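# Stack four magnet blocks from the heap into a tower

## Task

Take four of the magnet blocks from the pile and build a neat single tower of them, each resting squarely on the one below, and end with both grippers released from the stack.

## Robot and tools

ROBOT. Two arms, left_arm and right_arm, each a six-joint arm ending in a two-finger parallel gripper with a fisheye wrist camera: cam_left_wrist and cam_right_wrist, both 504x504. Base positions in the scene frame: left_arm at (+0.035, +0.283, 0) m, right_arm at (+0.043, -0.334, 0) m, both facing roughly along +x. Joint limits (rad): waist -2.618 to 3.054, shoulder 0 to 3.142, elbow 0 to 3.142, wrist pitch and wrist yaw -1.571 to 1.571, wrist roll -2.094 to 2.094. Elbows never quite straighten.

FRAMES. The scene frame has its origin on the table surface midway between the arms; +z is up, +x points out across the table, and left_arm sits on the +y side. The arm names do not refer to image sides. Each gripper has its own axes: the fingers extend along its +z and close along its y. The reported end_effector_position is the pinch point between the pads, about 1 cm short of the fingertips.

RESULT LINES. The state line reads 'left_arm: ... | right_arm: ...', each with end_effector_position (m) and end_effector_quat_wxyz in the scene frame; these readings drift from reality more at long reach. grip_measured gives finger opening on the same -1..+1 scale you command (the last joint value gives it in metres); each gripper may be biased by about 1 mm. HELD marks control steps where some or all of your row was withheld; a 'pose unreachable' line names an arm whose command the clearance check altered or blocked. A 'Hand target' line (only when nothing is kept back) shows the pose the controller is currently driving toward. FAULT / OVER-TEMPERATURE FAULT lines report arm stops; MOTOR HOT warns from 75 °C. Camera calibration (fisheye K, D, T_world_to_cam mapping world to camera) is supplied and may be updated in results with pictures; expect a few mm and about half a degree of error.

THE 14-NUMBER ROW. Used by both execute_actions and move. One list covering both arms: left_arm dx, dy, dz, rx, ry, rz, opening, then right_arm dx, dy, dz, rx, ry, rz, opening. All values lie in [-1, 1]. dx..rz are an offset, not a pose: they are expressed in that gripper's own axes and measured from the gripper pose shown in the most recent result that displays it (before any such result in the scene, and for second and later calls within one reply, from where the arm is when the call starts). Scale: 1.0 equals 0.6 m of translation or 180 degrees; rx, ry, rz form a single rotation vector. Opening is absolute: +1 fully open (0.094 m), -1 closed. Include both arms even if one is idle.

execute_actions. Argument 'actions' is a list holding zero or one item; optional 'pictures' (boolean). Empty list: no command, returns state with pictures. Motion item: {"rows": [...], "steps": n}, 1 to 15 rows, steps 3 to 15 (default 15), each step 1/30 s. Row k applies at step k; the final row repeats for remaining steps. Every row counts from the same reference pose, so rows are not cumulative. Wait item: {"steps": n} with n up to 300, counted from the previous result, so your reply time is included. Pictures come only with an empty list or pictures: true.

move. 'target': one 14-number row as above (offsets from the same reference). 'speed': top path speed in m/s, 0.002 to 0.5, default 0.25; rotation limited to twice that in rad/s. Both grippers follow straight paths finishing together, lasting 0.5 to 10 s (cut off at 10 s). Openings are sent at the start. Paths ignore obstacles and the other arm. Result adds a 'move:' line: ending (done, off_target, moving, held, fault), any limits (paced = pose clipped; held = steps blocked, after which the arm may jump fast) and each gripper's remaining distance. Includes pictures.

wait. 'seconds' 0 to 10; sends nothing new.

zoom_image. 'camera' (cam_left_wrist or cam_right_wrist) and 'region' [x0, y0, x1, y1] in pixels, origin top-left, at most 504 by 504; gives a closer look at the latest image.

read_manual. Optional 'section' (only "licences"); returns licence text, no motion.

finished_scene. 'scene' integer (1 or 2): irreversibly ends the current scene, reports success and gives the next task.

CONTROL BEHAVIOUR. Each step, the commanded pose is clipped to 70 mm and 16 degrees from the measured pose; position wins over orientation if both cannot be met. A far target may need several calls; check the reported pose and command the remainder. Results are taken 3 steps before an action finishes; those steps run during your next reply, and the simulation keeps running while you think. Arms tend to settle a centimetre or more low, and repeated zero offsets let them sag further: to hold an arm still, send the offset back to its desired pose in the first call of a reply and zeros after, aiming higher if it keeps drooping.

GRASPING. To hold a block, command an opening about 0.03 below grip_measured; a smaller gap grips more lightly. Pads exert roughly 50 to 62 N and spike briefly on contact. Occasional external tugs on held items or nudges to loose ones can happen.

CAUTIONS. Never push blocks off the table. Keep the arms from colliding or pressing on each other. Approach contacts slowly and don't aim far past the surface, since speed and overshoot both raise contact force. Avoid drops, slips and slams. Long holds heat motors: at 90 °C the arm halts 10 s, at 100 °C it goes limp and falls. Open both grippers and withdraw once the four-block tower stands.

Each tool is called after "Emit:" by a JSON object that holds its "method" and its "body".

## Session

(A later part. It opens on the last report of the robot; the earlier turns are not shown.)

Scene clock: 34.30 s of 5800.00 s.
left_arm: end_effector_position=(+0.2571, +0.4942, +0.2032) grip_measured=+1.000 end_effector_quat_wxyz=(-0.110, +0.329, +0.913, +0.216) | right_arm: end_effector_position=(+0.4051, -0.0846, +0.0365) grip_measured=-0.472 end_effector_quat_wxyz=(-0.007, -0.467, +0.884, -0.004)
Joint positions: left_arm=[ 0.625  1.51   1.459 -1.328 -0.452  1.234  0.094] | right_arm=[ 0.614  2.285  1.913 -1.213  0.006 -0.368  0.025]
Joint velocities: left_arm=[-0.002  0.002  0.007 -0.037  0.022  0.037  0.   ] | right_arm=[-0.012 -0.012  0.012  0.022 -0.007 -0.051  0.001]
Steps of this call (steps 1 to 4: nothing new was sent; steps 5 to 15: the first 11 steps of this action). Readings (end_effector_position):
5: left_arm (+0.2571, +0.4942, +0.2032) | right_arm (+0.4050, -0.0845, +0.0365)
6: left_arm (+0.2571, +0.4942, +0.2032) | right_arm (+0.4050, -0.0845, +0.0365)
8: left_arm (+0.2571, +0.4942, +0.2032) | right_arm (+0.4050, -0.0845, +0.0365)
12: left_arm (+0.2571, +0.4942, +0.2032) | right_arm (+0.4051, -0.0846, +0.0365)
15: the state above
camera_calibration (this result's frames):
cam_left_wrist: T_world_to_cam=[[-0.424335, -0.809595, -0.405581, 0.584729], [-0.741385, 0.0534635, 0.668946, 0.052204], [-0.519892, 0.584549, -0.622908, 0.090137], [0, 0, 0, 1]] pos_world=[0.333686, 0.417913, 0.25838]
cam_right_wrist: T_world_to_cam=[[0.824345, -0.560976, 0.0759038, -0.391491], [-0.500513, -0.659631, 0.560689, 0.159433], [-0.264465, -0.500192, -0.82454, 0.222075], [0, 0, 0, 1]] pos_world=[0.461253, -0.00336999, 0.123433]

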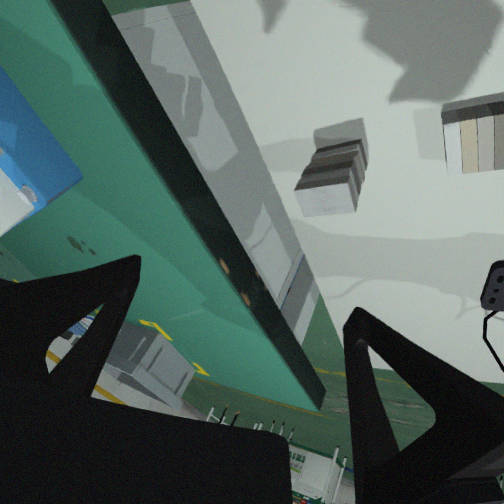

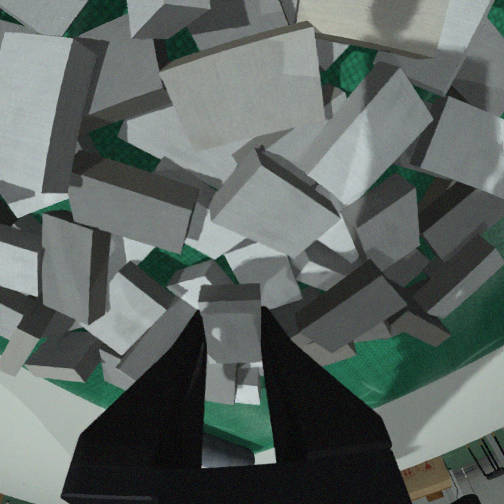

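Emit:
{"method": "move", "body": {"target": [0,0,0,0,0,0,1,0,0,-0.07,0,0,0,-0.505], "speed": 0.2}}

Emit:
{"method": "move", "body": {"target": [0,0,0,0,0,0,1,0.243,-0.128,0,0,0,0.456,-0.505], "speed": 0.5}}

Scene clock: 35.53 s of 5800.00 s.
left_arm: end_effector_position=(+0.2571, +0.4942, +0.2032) grip_measured=+1.000 end_effector_quat_wxyz=(-0.110, +0.329, +0.913, +0.216) | right_arm: end_effector_position=(+0.4000, -0.0883, +0.0664) grip_measured=-0.472 end_effector_quat_wxyz=(-0.023, -0.467, +0.884, -0.006)
Joint positions: left_arm=[ 0.625  1.51   1.459 -1.328 -0.452  1.234  0.094] | right_arm=[ 0.614  2.285  2.03  -1.364  0.007 -0.368  0.025]
Joint velocities: left_arm=[ 0.012  0.012 -0.012  0.022  0.037  0.007  0.   ] | right_arm=[ 0.007 -0.012  0.007 -0.066 -0.037 -0.051  0.001]
Hand target (left_arm): +0.257, +0.494, +0.203; -0.110, +0.329, +0.913, +0.216
Hand target (right_arm): +0.404, -0.084, +0.078; -0.006, -0.467, +0.884, -0.004
Off your previous action's commanded pose (left_arm): 0.000 m, 0 deg at its last step (step 3 of this call).
Off your previous action's commanded pose (right_arm): 0.000 m, 0 deg at its last step (step 3 of this call).
Off the commanded pose (left_arm): 0.000 m, 0 deg.
Off the commanded pose (right_arm): 0.014 m, 2 deg.
Kept back: nothing.
move: off_target (right_arm)
camera_calibration (this result's frames):
cam_left_wrist: T_world_to_cam=[[-0.424335, -0.809595, -0.405581, 0.584729], [-0.741385, 0.0534635, 0.668946, 0.052204], [-0.519892, 0.584549, -0.622908, 0.090137], [0, 0, 0, 1]] pos_world=[0.333686, 0.417913, 0.25838]
cam_right_wrist: T_world_to_cam=[[0.826288, -0.55956, 0.0643464, -0.391506], [-0.484704, -0.648217, 0.587262, 0.13067], [-0.286898, -0.516437, -0.806835, 0.249835], [0, 0, 0, 1]] pos_world=[0.45851, -0.00534499, 0.15003]

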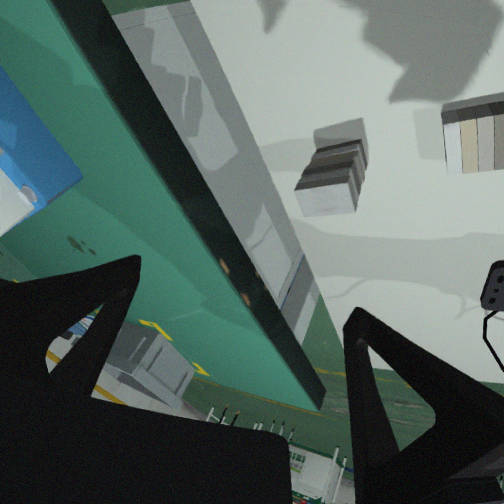

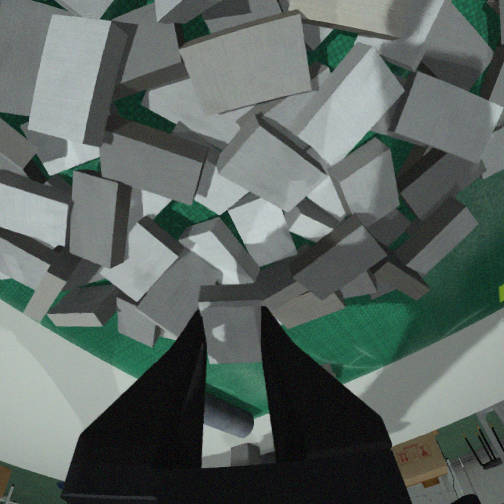

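Scene clock: 37.63 s of 5800.00 s.
left_arm: end_effector_position=(+0.2571, +0.4942, +0.2032) grip_measured=+1.000 end_effector_quat_wxyz=(-0.110, +0.329, +0.913, +0.216) | right_arm: end_effector_position=(+0.3777, -0.2473, +0.0651) grip_measured=-0.471 end_effector_quat_wxyz=(-0.029, +0.222, +0.974, -0.019)
Joint positions: left_arm=[ 0.625  1.51   1.459 -1.328 -0.452  1.234  0.094] | right_arm=[ 0.265  1.942  1.495 -1.193  0.007  0.702  0.025]
Joint velocities: left_arm=[-0.002 -0.012 -0.022 -0.007 -0.066 -0.051  0.   ] | right_arm=[ 0.002  0.022 -0.007  0.007  0.022 -0.007 -0.   ]
Hand target (left_arm): +0.257, +0.494, +0.203; -0.110, +0.329, +0.913, +0.216
Hand target (right_arm): +0.380, -0.250, +0.072; -0.013, +0.228, +0.973, -0.017
Off the commanded pose (left_arm): 0.000 m, 0 deg.
Off the commanded pose (right_arm): 0.009 m, 2 deg.
Kept back: nothing.
move: done
camera_calibration (this result's frames):
cam_left_wrist: T_world_to_cam=[[-0.424335, -0.809595, -0.405581, 0.584729], [-0.741385, 0.0534635, 0.668946, 0.052204], [-0.519892, 0.584549, -0.622908, 0.090137], [0, 0, 0, 1]] pos_world=[0.333686, 0.417913, 0.25838]
cam_right_wrist: T_world_to_cam=[[-0.424678, -0.896717, 0.124686, -0.0767692], [-0.698554, 0.412163, 0.584931, 0.360719], [-0.575909, 0.161307, -0.801442, 0.436704], [0, 0, 0, 1]] pos_world=[0.470881, -0.287959, 0.148569]

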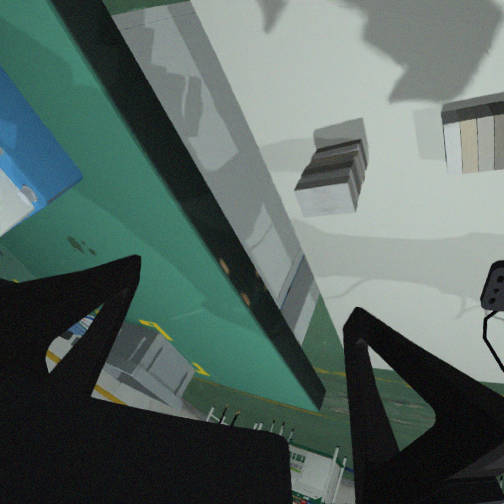

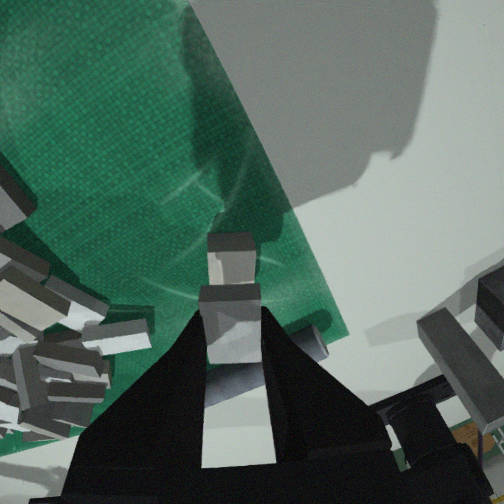

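Emit:
{"method": "move", "body": {"target": [0,0,0,0,0,0,1,0,-0.003,0.04,-0.016,-0.015,0.004,-0.505], "speed": 0.08}}

Emit:
{"method": "zoom_image", "body": {"camera": "cam_right_wrist", "region": [150,220,320,390]}}

Scene clock: 38.87 s of 5800.00 s.
left_arm: end_effector_position=(+0.2571, +0.4942, +0.2032) grip_measured=+1.000 end_effector_quat_wxyz=(-0.110, +0.329, +0.913, +0.216) | right_arm: end_effector_position=(+0.3723, -0.2482, +0.0360) grip_measured=-0.471 end_effector_quat_wxyz=(-0.013, +0.223, +0.975, -0.009)
Joint positions: left_arm=[ 0.625  1.51   1.459 -1.328 -0.452  1.234  0.094] | right_arm=[ 0.265  1.917  1.343 -1.029  0.004  0.704  0.025]
Joint velocities: left_arm=[ 0.012 -0.007  0.002 -0.037  0.051  0.11   0.   ] | right_arm=[ 0.002 -0.007 -0.007  0.037  0.037 -0.051  0.001]
Hand target (left_arm): +0.257, +0.494, +0.203; -0.110, +0.329, +0.913, +0.216
Hand target (right_arm): +0.376, -0.250, +0.041; -0.000, +0.227, +0.974, -0.000
Off the commanded pose (left_arm): 0.000 m, 0 deg.
Off the commanded pose (right_arm): 0.006 m, 2 deg.
Kept back: nothing.
move: done
camera_calibration (this result's frames):
cam_left_wrist: T_world_to_cam=[[-0.424335, -0.809595, -0.405581, 0.584729], [-0.741385, 0.0534635, 0.668946, 0.052204], [-0.519892, 0.584549, -0.622908, 0.090137], [0, 0, 0, 1]] pos_world=[0.333686, 0.417913, 0.25838]
cam_right_wrist: T_world_to_cam=[[-0.430788, -0.897031, 0.0987761, -0.0730983], [-0.717731, 0.406902, 0.56506, 0.380799], [-0.547069, 0.172526, -0.819116, 0.40312], [0, 0, 0, 1]] pos_world=[0.462355, -0.290068, 0.122248]

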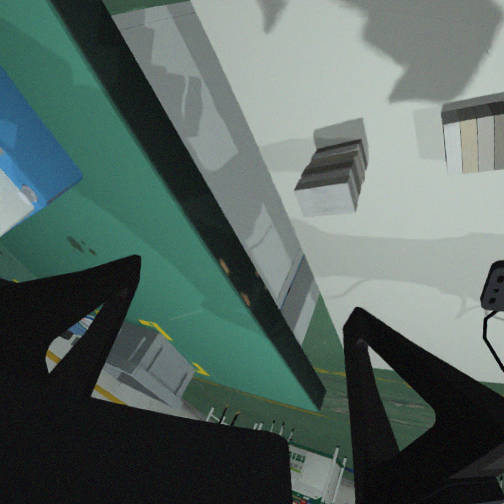

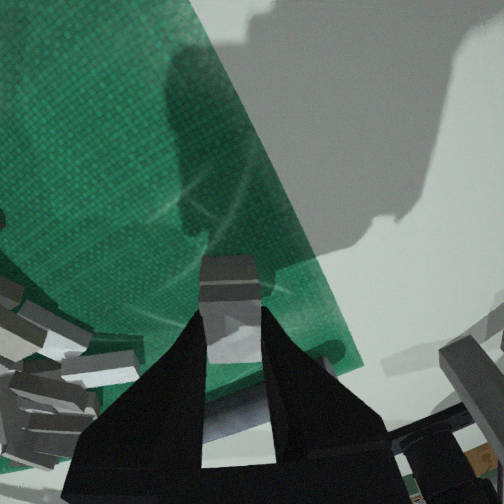

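Region (150, 220, 320, 390) of cam_right_wrist's 504x504 image, scaled by 2.965, with more detail than that image has.

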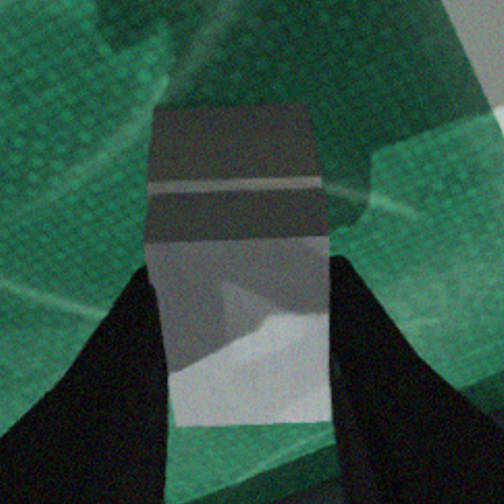

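Emit:
{"method": "execute_actions", "body": {"actions": [{"rows":[[0,0,0,0,0,0,1,-0.004,0,0.006,0,0,0,-0.505],[0,0,0,0,0,0,1,-0.004,0,0.006,0,0,0,-0.505],[0,0,0,0,0,0,1,-0.004,0,0.006,0,0,0,-0.505],[0,0,0,0,0,0,1,-0.004,0,0.006,0,0,0,-0.505],[0,0,0,0,0,0,1,-0.004,0,0.006,0,0,0,-0.45],[0,0,0,0,0,0,1,-0.004,0,0.006,0,0,0,-0.1]],"steps":11}]}}

Emit:
{"method": "move", "body": {"target": [0,0,0,0,0,0,1,0,0,-0.065,0,-0.01,0,-0.1]}}

Emit:
{"method": "move", "body": {"target": [0,0,0,0,0,0,1,0.1,0.205,-0.015,0,0,-0.45,-0.2], "speed": 0.5}}

Emit:
{"method": "zoom_image", "body": {"camera": "cam_right_wrist", "region": [110,150,350,390]}}

Scene clock: 39.40 s of 5800.00 s.
left_arm: end_effector_position=(+0.2571, +0.4942, +0.2032) grip_measured=+1.000 end_effector_quat_wxyz=(-0.110, +0.329, +0.913, +0.216) | right_arm: end_effector_position=(+0.3729, -0.2480, +0.0360) grip_measured=-0.112 end_effector_quat_wxyz=(-0.012, +0.223, +0.975, -0.008)
Joint positions: left_arm=[ 0.625  1.51   1.459 -1.328 -0.452  1.234  0.094] | right_arm=[ 0.265  1.917  1.343 -1.026  0.004  0.704  0.042]
Joint velocities: left_arm=[-0.012 -0.002 -0.022  0.037  0.022 -0.037  0.   ] | right_arm=[-0.012  0.007 -0.017  0.007  0.007 -0.037  0.019]
Steps of this call (steps 1 to 8: nothing new was sent; steps 9 to 16: the first 8 steps of this action). Readings (end_effector_position):
9: left_arm (+0.2571, +0.4942, +0.2032) | right_arm (+0.3729, -0.2480, +0.0360)
10: left_arm (+0.2571, +0.4942, +0.2032) | right_arm (+0.3729, -0.2480, +0.0360)
12: left_arm (+0.2571, +0.4942, +0.2032) | right_arm (+0.3729, -0.2480, +0.0360)
16: the state above

Scene clock: 40.57 s of 5800.00 s.
left_arm: end_effector_position=(+0.2571, +0.4942, +0.2032) grip_measured=+1.000 end_effector_quat_wxyz=(-0.110, +0.329, +0.913, +0.216) | right_arm: end_effector_position=(+0.3675, -0.2496, +0.0633) grip_measured=-0.102 end_effector_quat_wxyz=(-0.016, +0.226, +0.974, -0.011)
Joint positions: left_arm=[ 0.625  1.51   1.459 -1.328 -0.452  1.234  0.094] | right_arm=[ 0.265  1.876  1.4   -1.133  0.005  0.71   0.042]
Joint velocities: left_arm=[-0.002 -0.002 -0.017 -0.081  0.007 -0.125  0.   ] | right_arm=[-0.007  0.007 -0.002  0.037  0.007  0.022 -0.   ]
Hand target (left_arm): +0.257, +0.494, +0.203; -0.110, +0.329, +0.913, +0.216
Hand target (right_arm): +0.373, -0.247, +0.075; +0.003, +0.223, +0.975, -0.012
Off your previous action's commanded pose (left_arm): 0.000 m, 0 deg at its last step (step 3 of this call).
Off your previous action's commanded pose (right_arm): 0.004 m, 0 deg at its last step (step 3 of this call).
Off the commanded pose (left_arm): 0.000 m, 0 deg.
Off the commanded pose (right_arm): 0.014 m, 2 deg.
Kept back: nothing.
move: off_target (right_arm)
camera_calibration (this result's frames):
cam_left_wrist: T_world_to_cam=[[-0.424335, -0.809595, -0.405581, 0.584729], [-0.741385, 0.0534635, 0.668946, 0.052204], [-0.519892, 0.584549, -0.622908, 0.090137], [0, 0, 0, 1]] pos_world=[0.333686, 0.417913, 0.25838]
cam_right_wrist: T_world_to_cam=[[-0.434932, -0.894443, 0.103949, -0.0773013], [-0.712208, 0.412341, 0.568098, 0.361699], [-0.550994, 0.173051, -0.81637, 0.424496], [0, 0, 0, 1]] pos_world=[0.457879, -0.291745, 0.149101]

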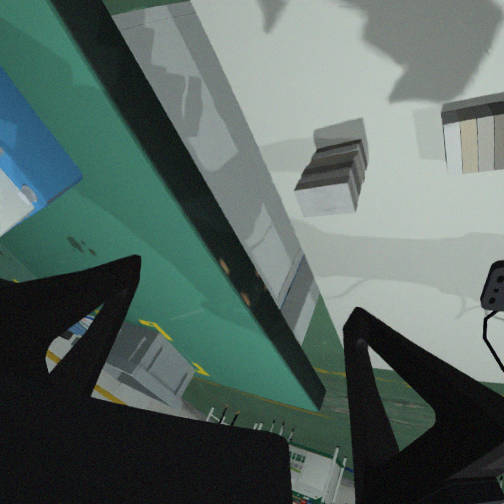

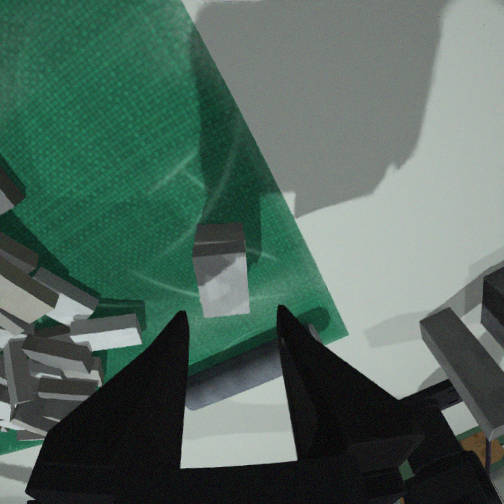

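Scene clock: 42.70 s of 5800.00 s.
left_arm: end_effector_position=(+0.2571, +0.4942, +0.2032) grip_measured=+1.000 end_effector_quat_wxyz=(-0.110, +0.329, +0.913, +0.216) | right_arm: end_effector_position=(+0.3653, -0.1213, +0.0641) grip_measured=-0.198 end_effector_quat_wxyz=(-0.030, -0.455, +0.890, -0.006)
Joint positions: left_arm=[ 0.625  1.51   1.459 -1.328 -0.452  1.234  0.094] | right_arm=[ 0.594  2.093  1.711 -1.251  0.005 -0.361  0.038]
Joint velocities: left_arm=[ 0.002 -0.002 -0.017 -0.022 -0.051 -0.022  0.   ] | right_arm=[-0.002  0.002  0.002 -0.037 -0.007  0.007 -0.001]
Hand target (left_arm): +0.257, +0.494, +0.203; -0.110, +0.329, +0.913, +0.216
Hand target (right_arm): +0.369, -0.115, +0.069; -0.022, -0.461, +0.887, +0.000
Off the commanded pose (left_arm): 0.000 m, 0 deg.
Off the commanded pose (right_arm): 0.011 m, 2 deg.
Kept back: nothing.
move: off_target (right_arm)
camera_calibration (this result's frames):
cam_left_wrist: T_world_to_cam=[[-0.424335, -0.809595, -0.405581, 0.584729], [-0.741385, 0.0534635, 0.668946, 0.052204], [-0.519892, 0.584549, -0.622908, 0.090137], [0, 0, 0, 1]] pos_world=[0.333686, 0.417913, 0.25838]
cam_right_wrist: T_world_to_cam=[[0.811528, -0.581428, 0.0579991, -0.378016], [-0.494861, -0.631117, 0.597331, 0.0989623], [-0.3107, -0.513452, -0.799895, 0.229631], [0, 0, 0, 1]] pos_world=[0.42709, -0.0394275, 0.146492]

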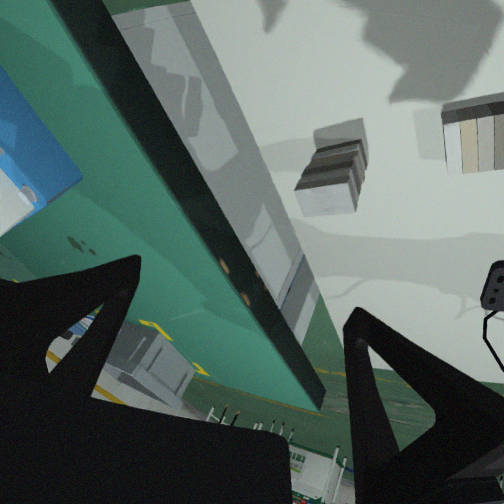

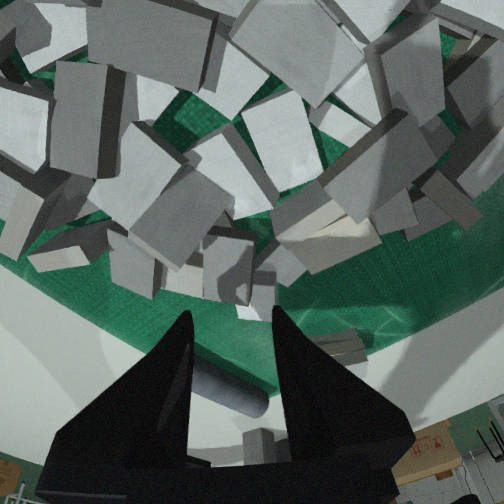

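Region (110, 150, 350, 390) of cam_right_wrist's 504x504 image, scaled by 2.100, with more detail than that image has.

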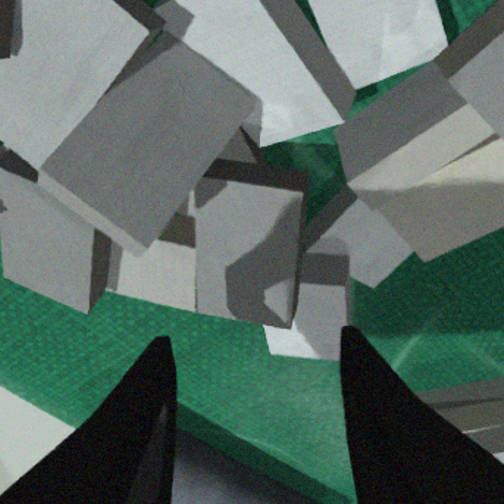

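Emit:
{"method": "move", "body": {"target": [0,0,0,0,0,0,1,0,0.008,0.032,0.005,-0.019,0.015,-0.22], "speed": 0.1}}

Emit:
{"method": "zoom_image", "body": {"camera": "cam_right_wrist", "region": [130,200,330,400]}}

Scene clock: 43.93 s of 5800.00 s.
left_arm: end_effector_position=(+0.2571, +0.4942, +0.2032) grip_measured=+1.000 end_effector_quat_wxyz=(-0.110, +0.329, +0.913, +0.216) | right_arm: end_effector_position=(+0.3612, -0.1240, +0.0382) grip_measured=-0.218 end_effector_quat_wxyz=(-0.015, -0.434, +0.901, -0.004)
Joint positions: left_arm=[ 0.625  1.51   1.459 -1.328 -0.452  1.234  0.094] | right_arm=[ 0.594  2.063  1.563 -1.101  0.005 -0.314  0.037]
Joint velocities: left_arm=[-0.017  0.012  0.002 -0.022  0.037  0.007  0.   ] | right_arm=[-0.012  0.007 -0.007  0.007  0.022 -0.007 -0.   ]
Hand target (left_arm): +0.257, +0.494, +0.203; -0.110, +0.329, +0.913, +0.216
Hand target (right_arm): +0.361, -0.120, +0.045; -0.000, -0.435, +0.901, -0.000
Off the commanded pose (left_arm): 0.000 m, 0 deg.
Off the commanded pose (right_arm): 0.008 m, 2 deg.
Kept back: nothing.
move: done
camera_calibration (this result's frames):
cam_left_wrist: T_world_to_cam=[[-0.424335, -0.809595, -0.405581, 0.584729], [-0.741385, 0.0534635, 0.668946, 0.052204], [-0.519892, 0.584549, -0.622908, 0.090137], [0, 0, 0, 1]] pos_world=[0.333686, 0.417913, 0.25838]
cam_right_wrist: T_world_to_cam=[[0.781602, -0.619775, 0.0705507, -0.36917], [-0.540188, -0.615962, 0.573401, 0.129829], [-0.311923, -0.486282, -0.816232, 0.210653], [0, 0, 0, 1]] pos_world=[0.424384, -0.0463953, 0.123543]

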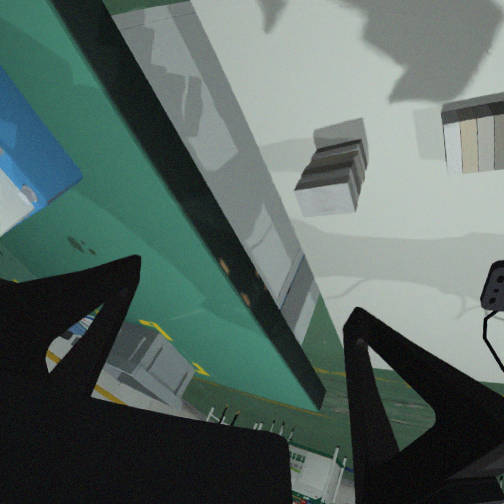

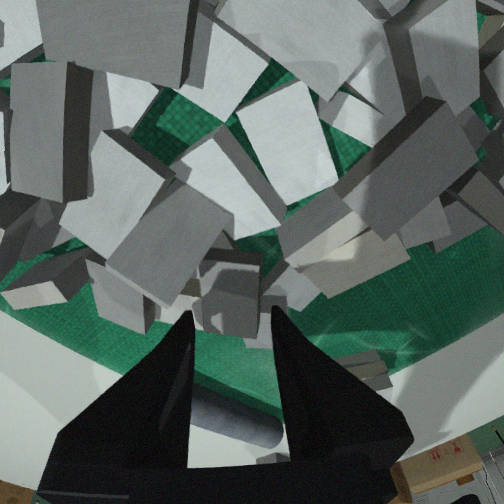

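Region (130, 200, 330, 400) of cam_right_wrist's 504x504 image, scaled by 2.520, with more detail than that image has.

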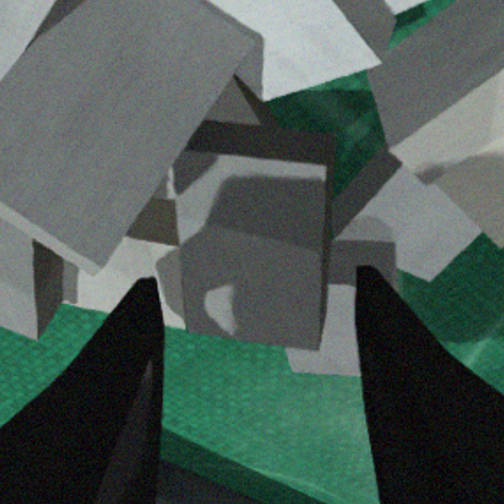

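Emit:
{"method": "move", "body": {"target": [0,0,0,0,0,0,1,-0.012,0,0.02,0,-0.006,0,-0.25], "speed": 0.05}}

Emit:
{"method": "zoom_image", "body": {"camera": "cam_right_wrist", "region": [130,200,330,400]}}

Scene clock: 44.87 s of 5800.00 s.
left_arm: end_effector_position=(+0.2571, +0.4942, +0.2032) grip_measured=+1.000 end_effector_quat_wxyz=(-0.110, +0.329, +0.913, +0.216) | right_arm: end_effector_position=(+0.3657, -0.1211, +0.0340) grip_measured=-0.248 end_effector_quat_wxyz=(-0.008, -0.434, +0.901, -0.004)
Joint positions: left_arm=[ 0.625  1.51   1.459 -1.328 -0.452  1.234  0.094] | right_arm=[ 0.594  2.074  1.563 -1.076  0.005 -0.314  0.035]
Joint velocities: left_arm=[-0.007 -0.022 -0.007  0.066  0.007 -0.037  0.   ] | right_arm=[-0.002 -0.007  0.002  0.022 -0.066 -0.022  0.   ]
Hand target (left_arm): +0.257, +0.494, +0.203; -0.110, +0.329, +0.913, +0.216
Hand target (right_arm): +0.365, -0.119, +0.026; -0.007, -0.434, +0.901, -0.001
Off the commanded pose (left_arm): 0.000 m, 0 deg.
Off the commanded pose (right_arm): 0.008 m, 0 deg.
Kept back: nothing.
move: done
camera_calibration (this result's frames):
cam_left_wrist: T_world_to_cam=[[-0.424335, -0.809595, -0.405581, 0.584729], [-0.741385, 0.0534635, 0.668946, 0.052204], [-0.519892, 0.584549, -0.622908, 0.090137], [0, 0, 0, 1]] pos_world=[0.333686, 0.417913, 0.25838]
cam_right_wrist: T_world_to_cam=[[0.780508, -0.620638, 0.0749357, -0.370389], [-0.547115, -0.620167, 0.562191, 0.138849], [-0.302445, -0.479793, -0.823606, 0.20764], [0, 0, 0, 1]] pos_world=[0.427857, -0.0441439, 0.120709]

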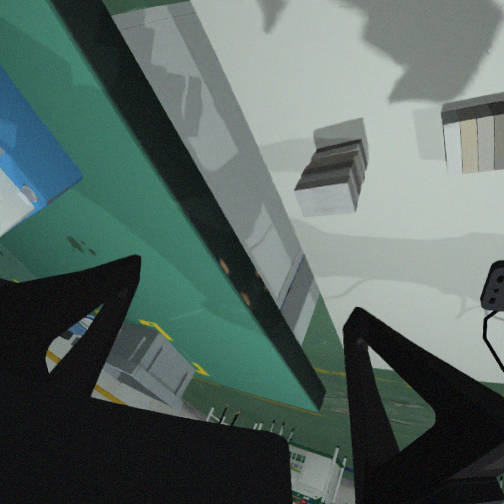

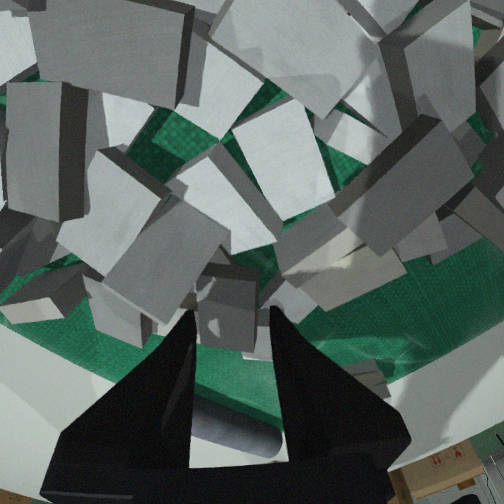

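Region (130, 200, 330, 400) of cam_right_wrist's 504x504 image, scaled by 2.520, with more detail than that image has.

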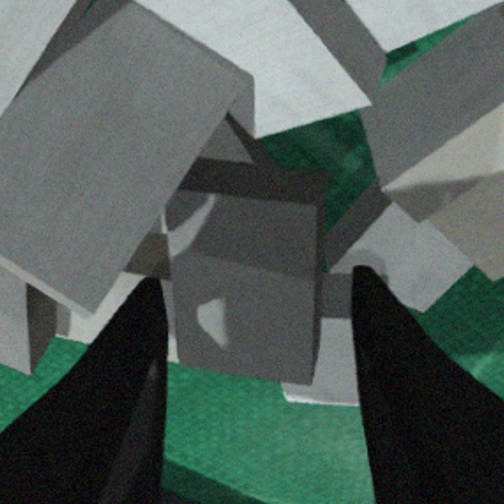

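Emit:
{"method": "move", "body": {"target": [0,0,0,0,0,0,1,0.004,0.008,0.018,0,0,0,-0.2], "speed": 0.05}}

Emit:
{"method": "zoom_image", "body": {"camera": "cam_right_wrist", "region": [130,200,330,400]}}

Scene clock: 45.80 s of 5800.00 s.
left_arm: end_effector_position=(+0.2571, +0.4942, +0.2032) grip_measured=+1.000 end_effector_quat_wxyz=(-0.110, +0.329, +0.913, +0.216) | right_arm: end_effector_position=(+0.3654, -0.1213, +0.0329) grip_measured=-0.202 end_effector_quat_wxyz=(-0.004, -0.433, +0.901, -0.003)
Joint positions: left_arm=[ 0.625  1.51   1.459 -1.328 -0.452  1.234  0.094] | right_arm=[ 0.594  2.067  1.548 -1.06   0.005 -0.313  0.038]
Joint velocities: left_arm=[-0.007  0.012 -0.002  0.037 -0.022 -0.066  0.   ] | right_arm=[ 0.007 -0.007 -0.017 -0.007 -0.037 -0.037  0.001]
Hand target (left_arm): +0.257, +0.494, +0.203; -0.110, +0.329, +0.913, +0.216
Hand target (right_arm): +0.360, -0.120, +0.023; -0.008, -0.434, +0.901, -0.004
Off the commanded pose (left_arm): 0.000 m, 0 deg.
Off the commanded pose (right_arm): 0.011 m, 0 deg.
Kept back: nothing.
move: off_target (right_arm)
camera_calibration (this result's frames):
cam_left_wrist: T_world_to_cam=[[-0.424335, -0.809595, -0.405581, 0.584729], [-0.741385, 0.0534635, 0.668946, 0.052204], [-0.519892, 0.584549, -0.622908, 0.090137], [0, 0, 0, 1]] pos_world=[0.333686, 0.417913, 0.25838]
cam_right_wrist: T_world_to_cam=[[0.779549, -0.621553, 0.077301, -0.370031], [-0.551153, -0.622095, 0.556082, 0.14065], [-0.297546, -0.476098, -0.827525, 0.205299], [0, 0, 0, 1]] pos_world=[0.427063, -0.0447535, 0.120281]

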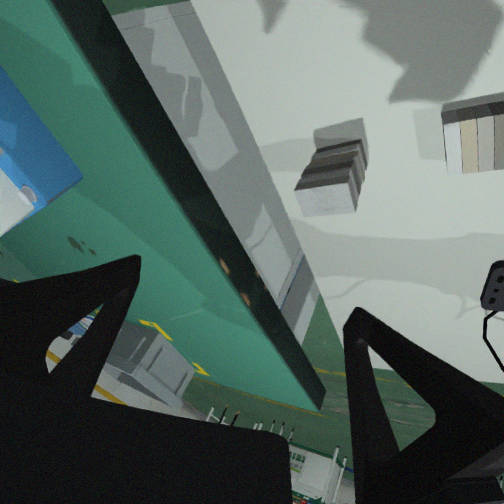

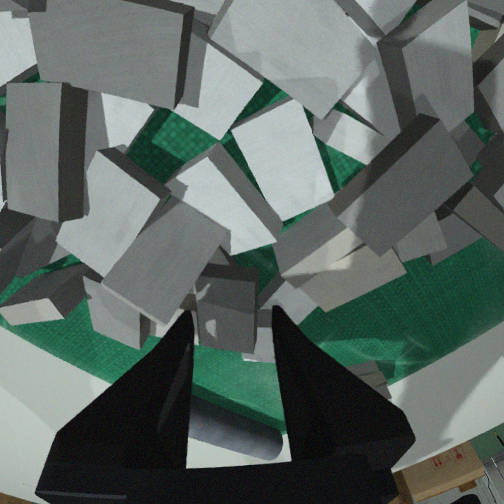

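Region (130, 200, 330, 400) of cam_right_wrist's 504x504 image, scaled by 2.520, with more detail than that image has.

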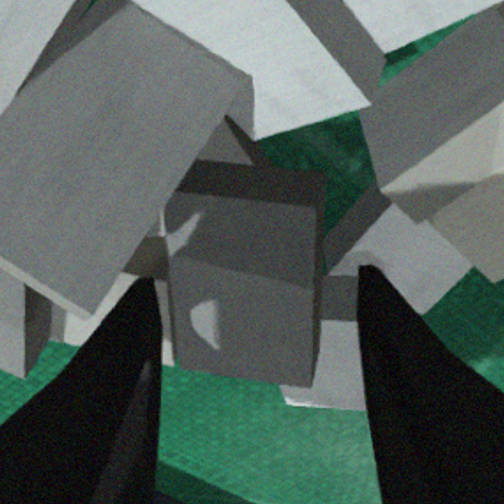

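Emit:
{"method": "move", "body": {"target": [0,0,0,0,0,0,1,0.016,0.004,-0.008,0,0,0,-0.28], "speed": 0.05}}

Emit:
{"method": "move", "body": {"target": [0,0,0,0,0,0,1,0,0,0.018,0,0,0,-0.28], "speed": 0.05}}

Emit:
{"method": "zoom_image", "body": {"camera": "cam_right_wrist", "region": [130,200,330,400]}}

Scene clock: 46.73 s of 5800.00 s.
left_arm: end_effector_position=(+0.2571, +0.4942, +0.2032) grip_measured=+1.000 end_effector_quat_wxyz=(-0.110, +0.329, +0.913, +0.216) | right_arm: end_effector_position=(+0.3589, -0.1242, +0.0334) grip_measured=-0.278 end_effector_quat_wxyz=(-0.008, -0.433, +0.901, -0.001)
Joint positions: left_arm=[ 0.625  1.51   1.459 -1.328 -0.452  1.234  0.094] | right_arm=[ 0.594  2.048  1.521 -1.06  -0.001 -0.313  0.034]
Joint velocities: left_arm=[ 0.012 -0.007 -0.007  0.037 -0.051  0.051  0.   ] | right_arm=[-0.007 -0.017 -0.017 -0.007  0.022  0.037  0.001]
Hand target (left_arm): +0.257, +0.494, +0.203; -0.110, +0.329, +0.913, +0.216
Hand target (right_arm): +0.357, -0.127, +0.038; -0.004, -0.433, +0.901, -0.003
Off the commanded pose (left_arm): 0.000 m, 0 deg.
Off the commanded pose (right_arm): 0.005 m, 1 deg.
Kept back: nothing.
move: done
camera_calibration (this result's frames):
cam_left_wrist: T_world_to_cam=[[-0.424335, -0.809595, -0.405581, 0.584729], [-0.741385, 0.0534635, 0.668946, 0.052204], [-0.519892, 0.584549, -0.622908, 0.090137], [0, 0, 0, 1]] pos_world=[0.333686, 0.417913, 0.25838]
cam_right_wrist: T_world_to_cam=[[0.780214, -0.621678, 0.0691604, -0.366878], [-0.545767, -0.62255, 0.560866, 0.132816], [-0.305622, -0.475341, -0.825013, 0.205378], [0, 0, 0, 1]] pos_world=[0.421498, -0.0477708, 0.120321]

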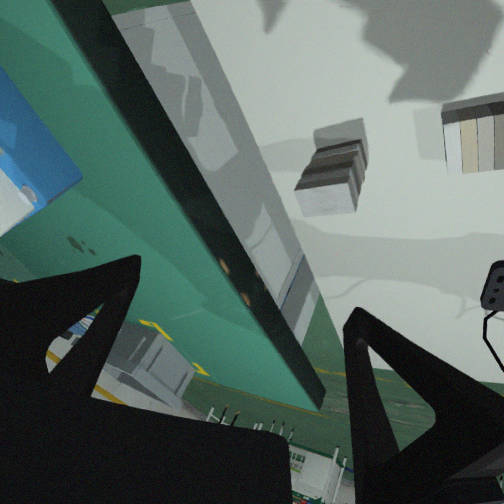

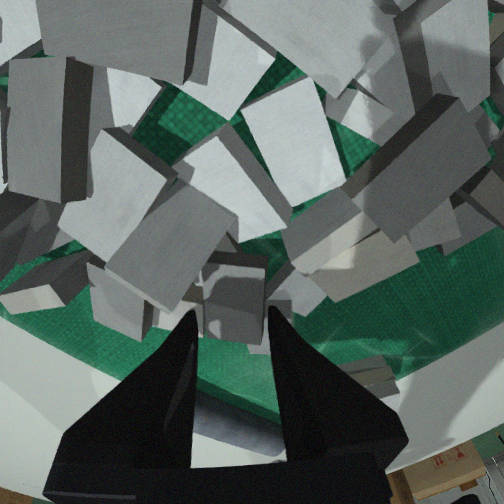

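Scene clock: 47.43 s of 5800.00 s.
left_arm: end_effector_position=(+0.2571, +0.4942, +0.2032) grip_measured=+1.000 end_effector_quat_wxyz=(-0.110, +0.329, +0.913, +0.216) | right_arm: end_effector_position=(+0.3590, -0.1241, +0.0326) grip_measured=-0.278 end_effector_quat_wxyz=(-0.007, -0.433, +0.901, -0.000)
Joint positions: left_arm=[ 0.625  1.51   1.459 -1.328 -0.452  1.234  0.094] | right_arm=[ 0.594  2.048  1.517 -1.055 -0.001 -0.313  0.034]
Joint velocities: left_arm=[-0.002 -0.007 -0.032  0.051 -0.022 -0.022  0.   ] | right_arm=[ 0.002 -0.002  0.017 -0.007 -0.007 -0.022 -0.   ]
Hand target (left_arm): +0.257, +0.494, +0.203; -0.110, +0.329, +0.913, +0.216
Hand target (right_arm): +0.359, -0.125, +0.023; -0.008, -0.433, +0.901, -0.001
Off the commanded pose (left_arm): 0.000 m, 0 deg.
Off the commanded pose (right_arm): 0.010 m, 0 deg.
Kept back: nothing.
move: done
camera_calibration (this result's frames):
cam_left_wrist: T_world_to_cam=[[-0.424335, -0.809595, -0.405581, 0.584729], [-0.741385, 0.0534635, 0.668946, 0.052204], [-0.519892, 0.584549, -0.622908, 0.090137], [0, 0, 0, 1]] pos_world=[0.333686, 0.417913, 0.25838]
cam_right_wrist: T_world_to_cam=[[0.780125, -0.621736, 0.069631, -0.366852], [-0.54648, -0.623021, 0.559647, 0.133628], [-0.304571, -0.474647, -0.825801, 0.204491], [0, 0, 0, 1]] pos_world=[0.421498, -0.0477706, 0.119629]

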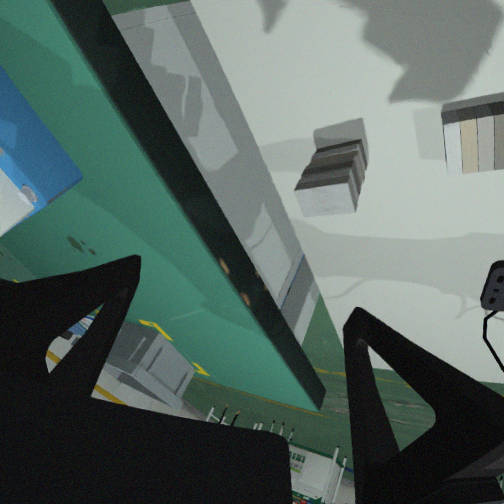

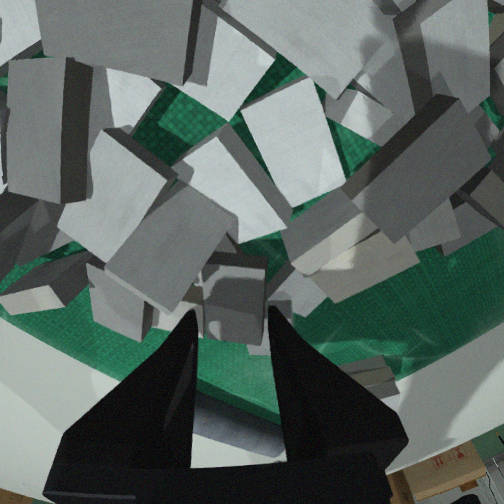

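Region (130, 200, 330, 400) of cam_right_wrist's 504x504 image, scaled by 2.520, with more detail than that image has.

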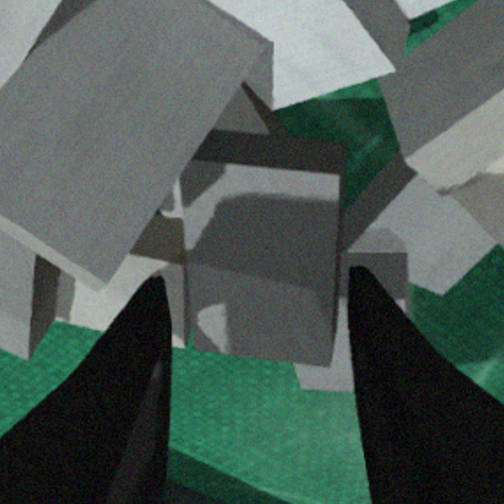

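Emit:
{"method": "execute_actions", "body": {"actions": [{"rows":[[0,0,0,0,0,0,1,0,0,0,0,0,0,-0.31],[0,0,0,0,0,0,1,0,0,0,0,0,0,-0.34],[0,0,0,0,0,0,1,0,0,0,0,0,0,-0.37],[0,0,0,0,0,0,1,0,0,0,0,0,0,-0.4],[0,0,0,0,0,0,1,0,0,0,0,0,0,-0.43],[0,0,0,0,0,0,1,0,0,0,0,0,0,-0.46],[0,0,0,0,0,0,1,0,0,0,0,0,0,-0.49],[0,0,0,0,0,0,1,0,0,0,0,0,0,-0.52]],"steps":14}], "pictures": true}}

Emit:
{"method": "zoom_image", "body": {"camera": "cam_right_wrist", "region": [130,200,330,400]}}

Scene clock: 47.93 s of 5800.00 s.
left_arm: end_effector_position=(+0.2571, +0.4942, +0.2032) grip_measured=+1.000 end_effector_quat_wxyz=(-0.110, +0.329, +0.913, +0.216) | right_arm: end_effector_position=(+0.3581, -0.1246, +0.0326) grip_measured=-0.468 end_effector_quat_wxyz=(-0.010, -0.433, +0.901, -0.000)
Joint positions: left_arm=[ 0.625  1.51   1.459 -1.328 -0.452  1.234  0.094] | right_arm=[ 0.594  2.048  1.517 -1.059 -0.002 -0.313  0.025]
Joint velocities: left_arm=[ 0.012  0.002 -0.017  0.037  0.051 -0.095  0.   ] | right_arm=[-0.017  0.012 -0.017 -0.007  0.007 -0.007  0.   ]
Steps of this call (steps 1 to 4: nothing new was sent; steps 5 to 15: the first 11 steps of this action). Readings (end_effector_position):
5: left_arm (+0.2571, +0.4942, +0.2032) | right_arm (+0.3589, -0.1243, +0.0326)
6: left_arm (+0.2571, +0.4942, +0.2032) | right_arm (+0.3585, -0.1242, +0.0326)
8: left_arm (+0.2571, +0.4942, +0.2032) | right_arm (+0.3580, -0.1241, +0.0326)
12: left_arm (+0.2571, +0.4942, +0.2032) | right_arm (+0.3581, -0.1246, +0.0326)
15: the state above
camera_calibration (this result's frames):
cam_left_wrist: T_world_to_cam=[[-0.424335, -0.809595, -0.405581, 0.584729], [-0.741385, 0.0534635, 0.668946, 0.052204], [-0.519892, 0.584549, -0.622908, 0.090137], [0, 0, 0, 1]] pos_world=[0.333686, 0.417913, 0.25838]
cam_right_wrist: T_world_to_cam=[[0.780396, -0.621658, 0.0672507, -0.366348], [-0.544173, -0.622248, 0.562745, 0.131998], [-0.307989, -0.47576, -0.82389, 0.205038], [0, 0, 0, 1]] pos_world=[0.420875, -0.0480585, 0.119285]

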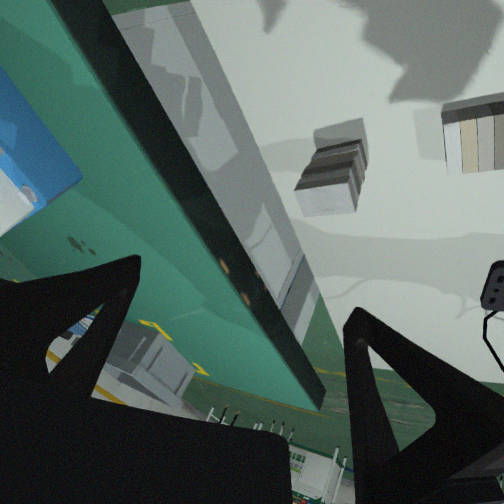

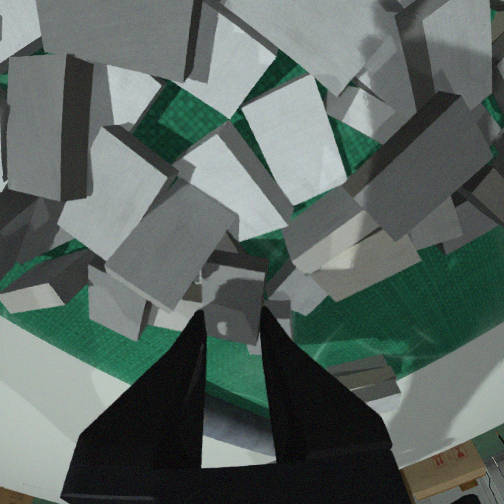

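Region (130, 200, 330, 400) of cam_right_wrist's 504x504 image, scaled by 2.520, with more detail than that image has.

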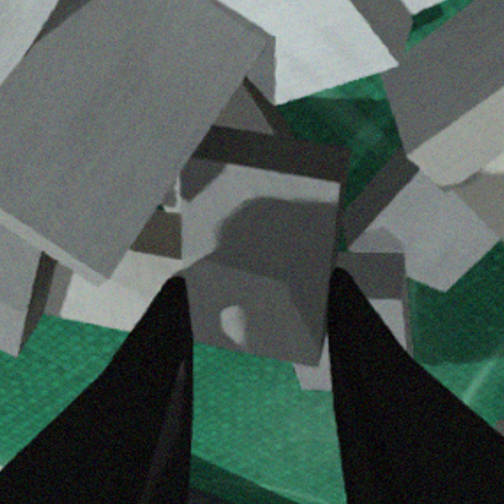

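Emit:
{"method": "move", "body": {"target": [0,0,0,0,0,0,1,0,0,-0.04,0,0,0,-0.51], "speed": 0.08}}

Emit:
{"method": "zoom_image", "body": {"camera": "cam_right_wrist", "region": [130,200,330,400]}}

Scene clock: 49.93 s of 5800.00 s.
left_arm: end_effector_position=(+0.2571, +0.4942, +0.2032) grip_measured=+1.000 end_effector_quat_wxyz=(-0.110, +0.329, +0.913, +0.216) | right_arm: end_effector_position=(+0.3501, -0.1299, +0.0410) grip_measured=-0.468 end_effector_quat_wxyz=(-0.033, -0.433, +0.901, -0.004)
Joint positions: left_arm=[ 0.625  1.51   1.459 -1.328 -0.452  1.234  0.094] | right_arm=[ 0.594  2.048  1.55  -1.14  -0.002 -0.313  0.025]
Joint velocities: left_arm=[-0.007 -0.012 -0.002  0.066  0.037  0.037  0.   ] | right_arm=[ 0.007 -0.022 -0.002 -0.037 -0.007  0.007  0.   ]
Hand target (left_arm): +0.257, +0.494, +0.203; -0.110, +0.329, +0.913, +0.216
Hand target (right_arm): +0.358, -0.124, +0.057; -0.009, -0.433, +0.901, -0.000
Off your previous action's commanded pose (left_arm): 0.000 m, 0 deg at its last step (step 3 of this call).
Off your previous action's commanded pose (right_arm): 0.001 m, 0 deg at its last step (step 3 of this call).
Off the commanded pose (left_arm): 0.000 m, 0 deg.
Off the commanded pose (right_arm): 0.019 m, 3 deg.
Kept back: nothing.
move: off_target (right_arm)
camera_calibration (this result's frames):
cam_left_wrist: T_world_to_cam=[[-0.424335, -0.809595, -0.405581, 0.584729], [-0.741385, 0.0534635, 0.668946, 0.052204], [-0.519892, 0.584549, -0.622908, 0.090137], [0, 0, 0, 1]] pos_world=[0.333686, 0.417913, 0.25838]
cam_right_wrist: T_world_to_cam=[[0.782783, -0.620049, 0.052822, -0.364038], [-0.521144, -0.606791, 0.600178, 0.111997], [-0.340088, -0.497337, -0.79812, 0.214313], [0, 0, 0, 1]] pos_world=[0.416215, -0.051177, 0.123059]

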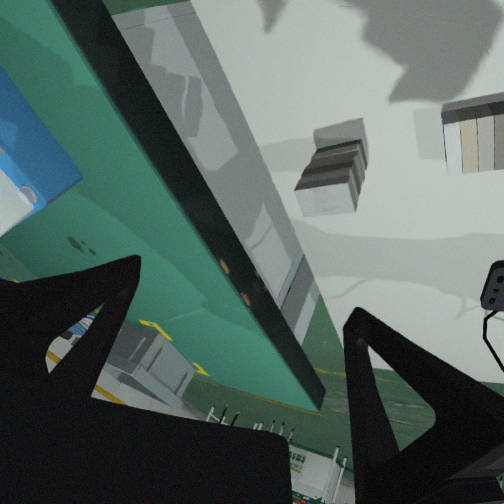

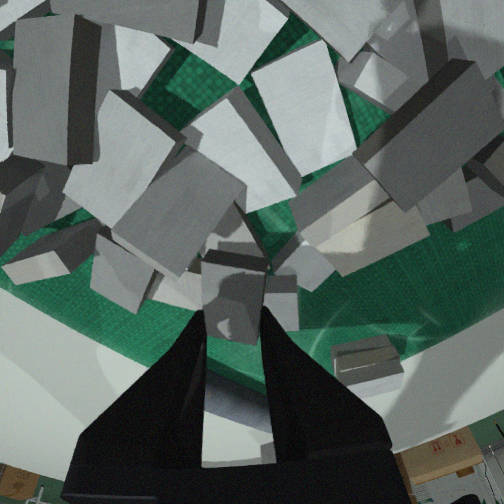

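Region (130, 200, 330, 400) of cam_right_wrist's 504x504 image, scaled by 2.520, with more detail than that image has.

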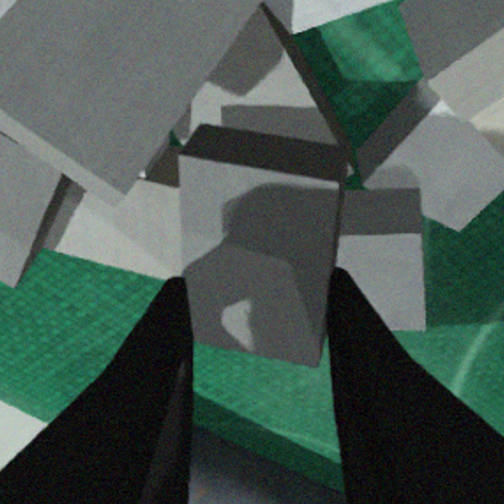

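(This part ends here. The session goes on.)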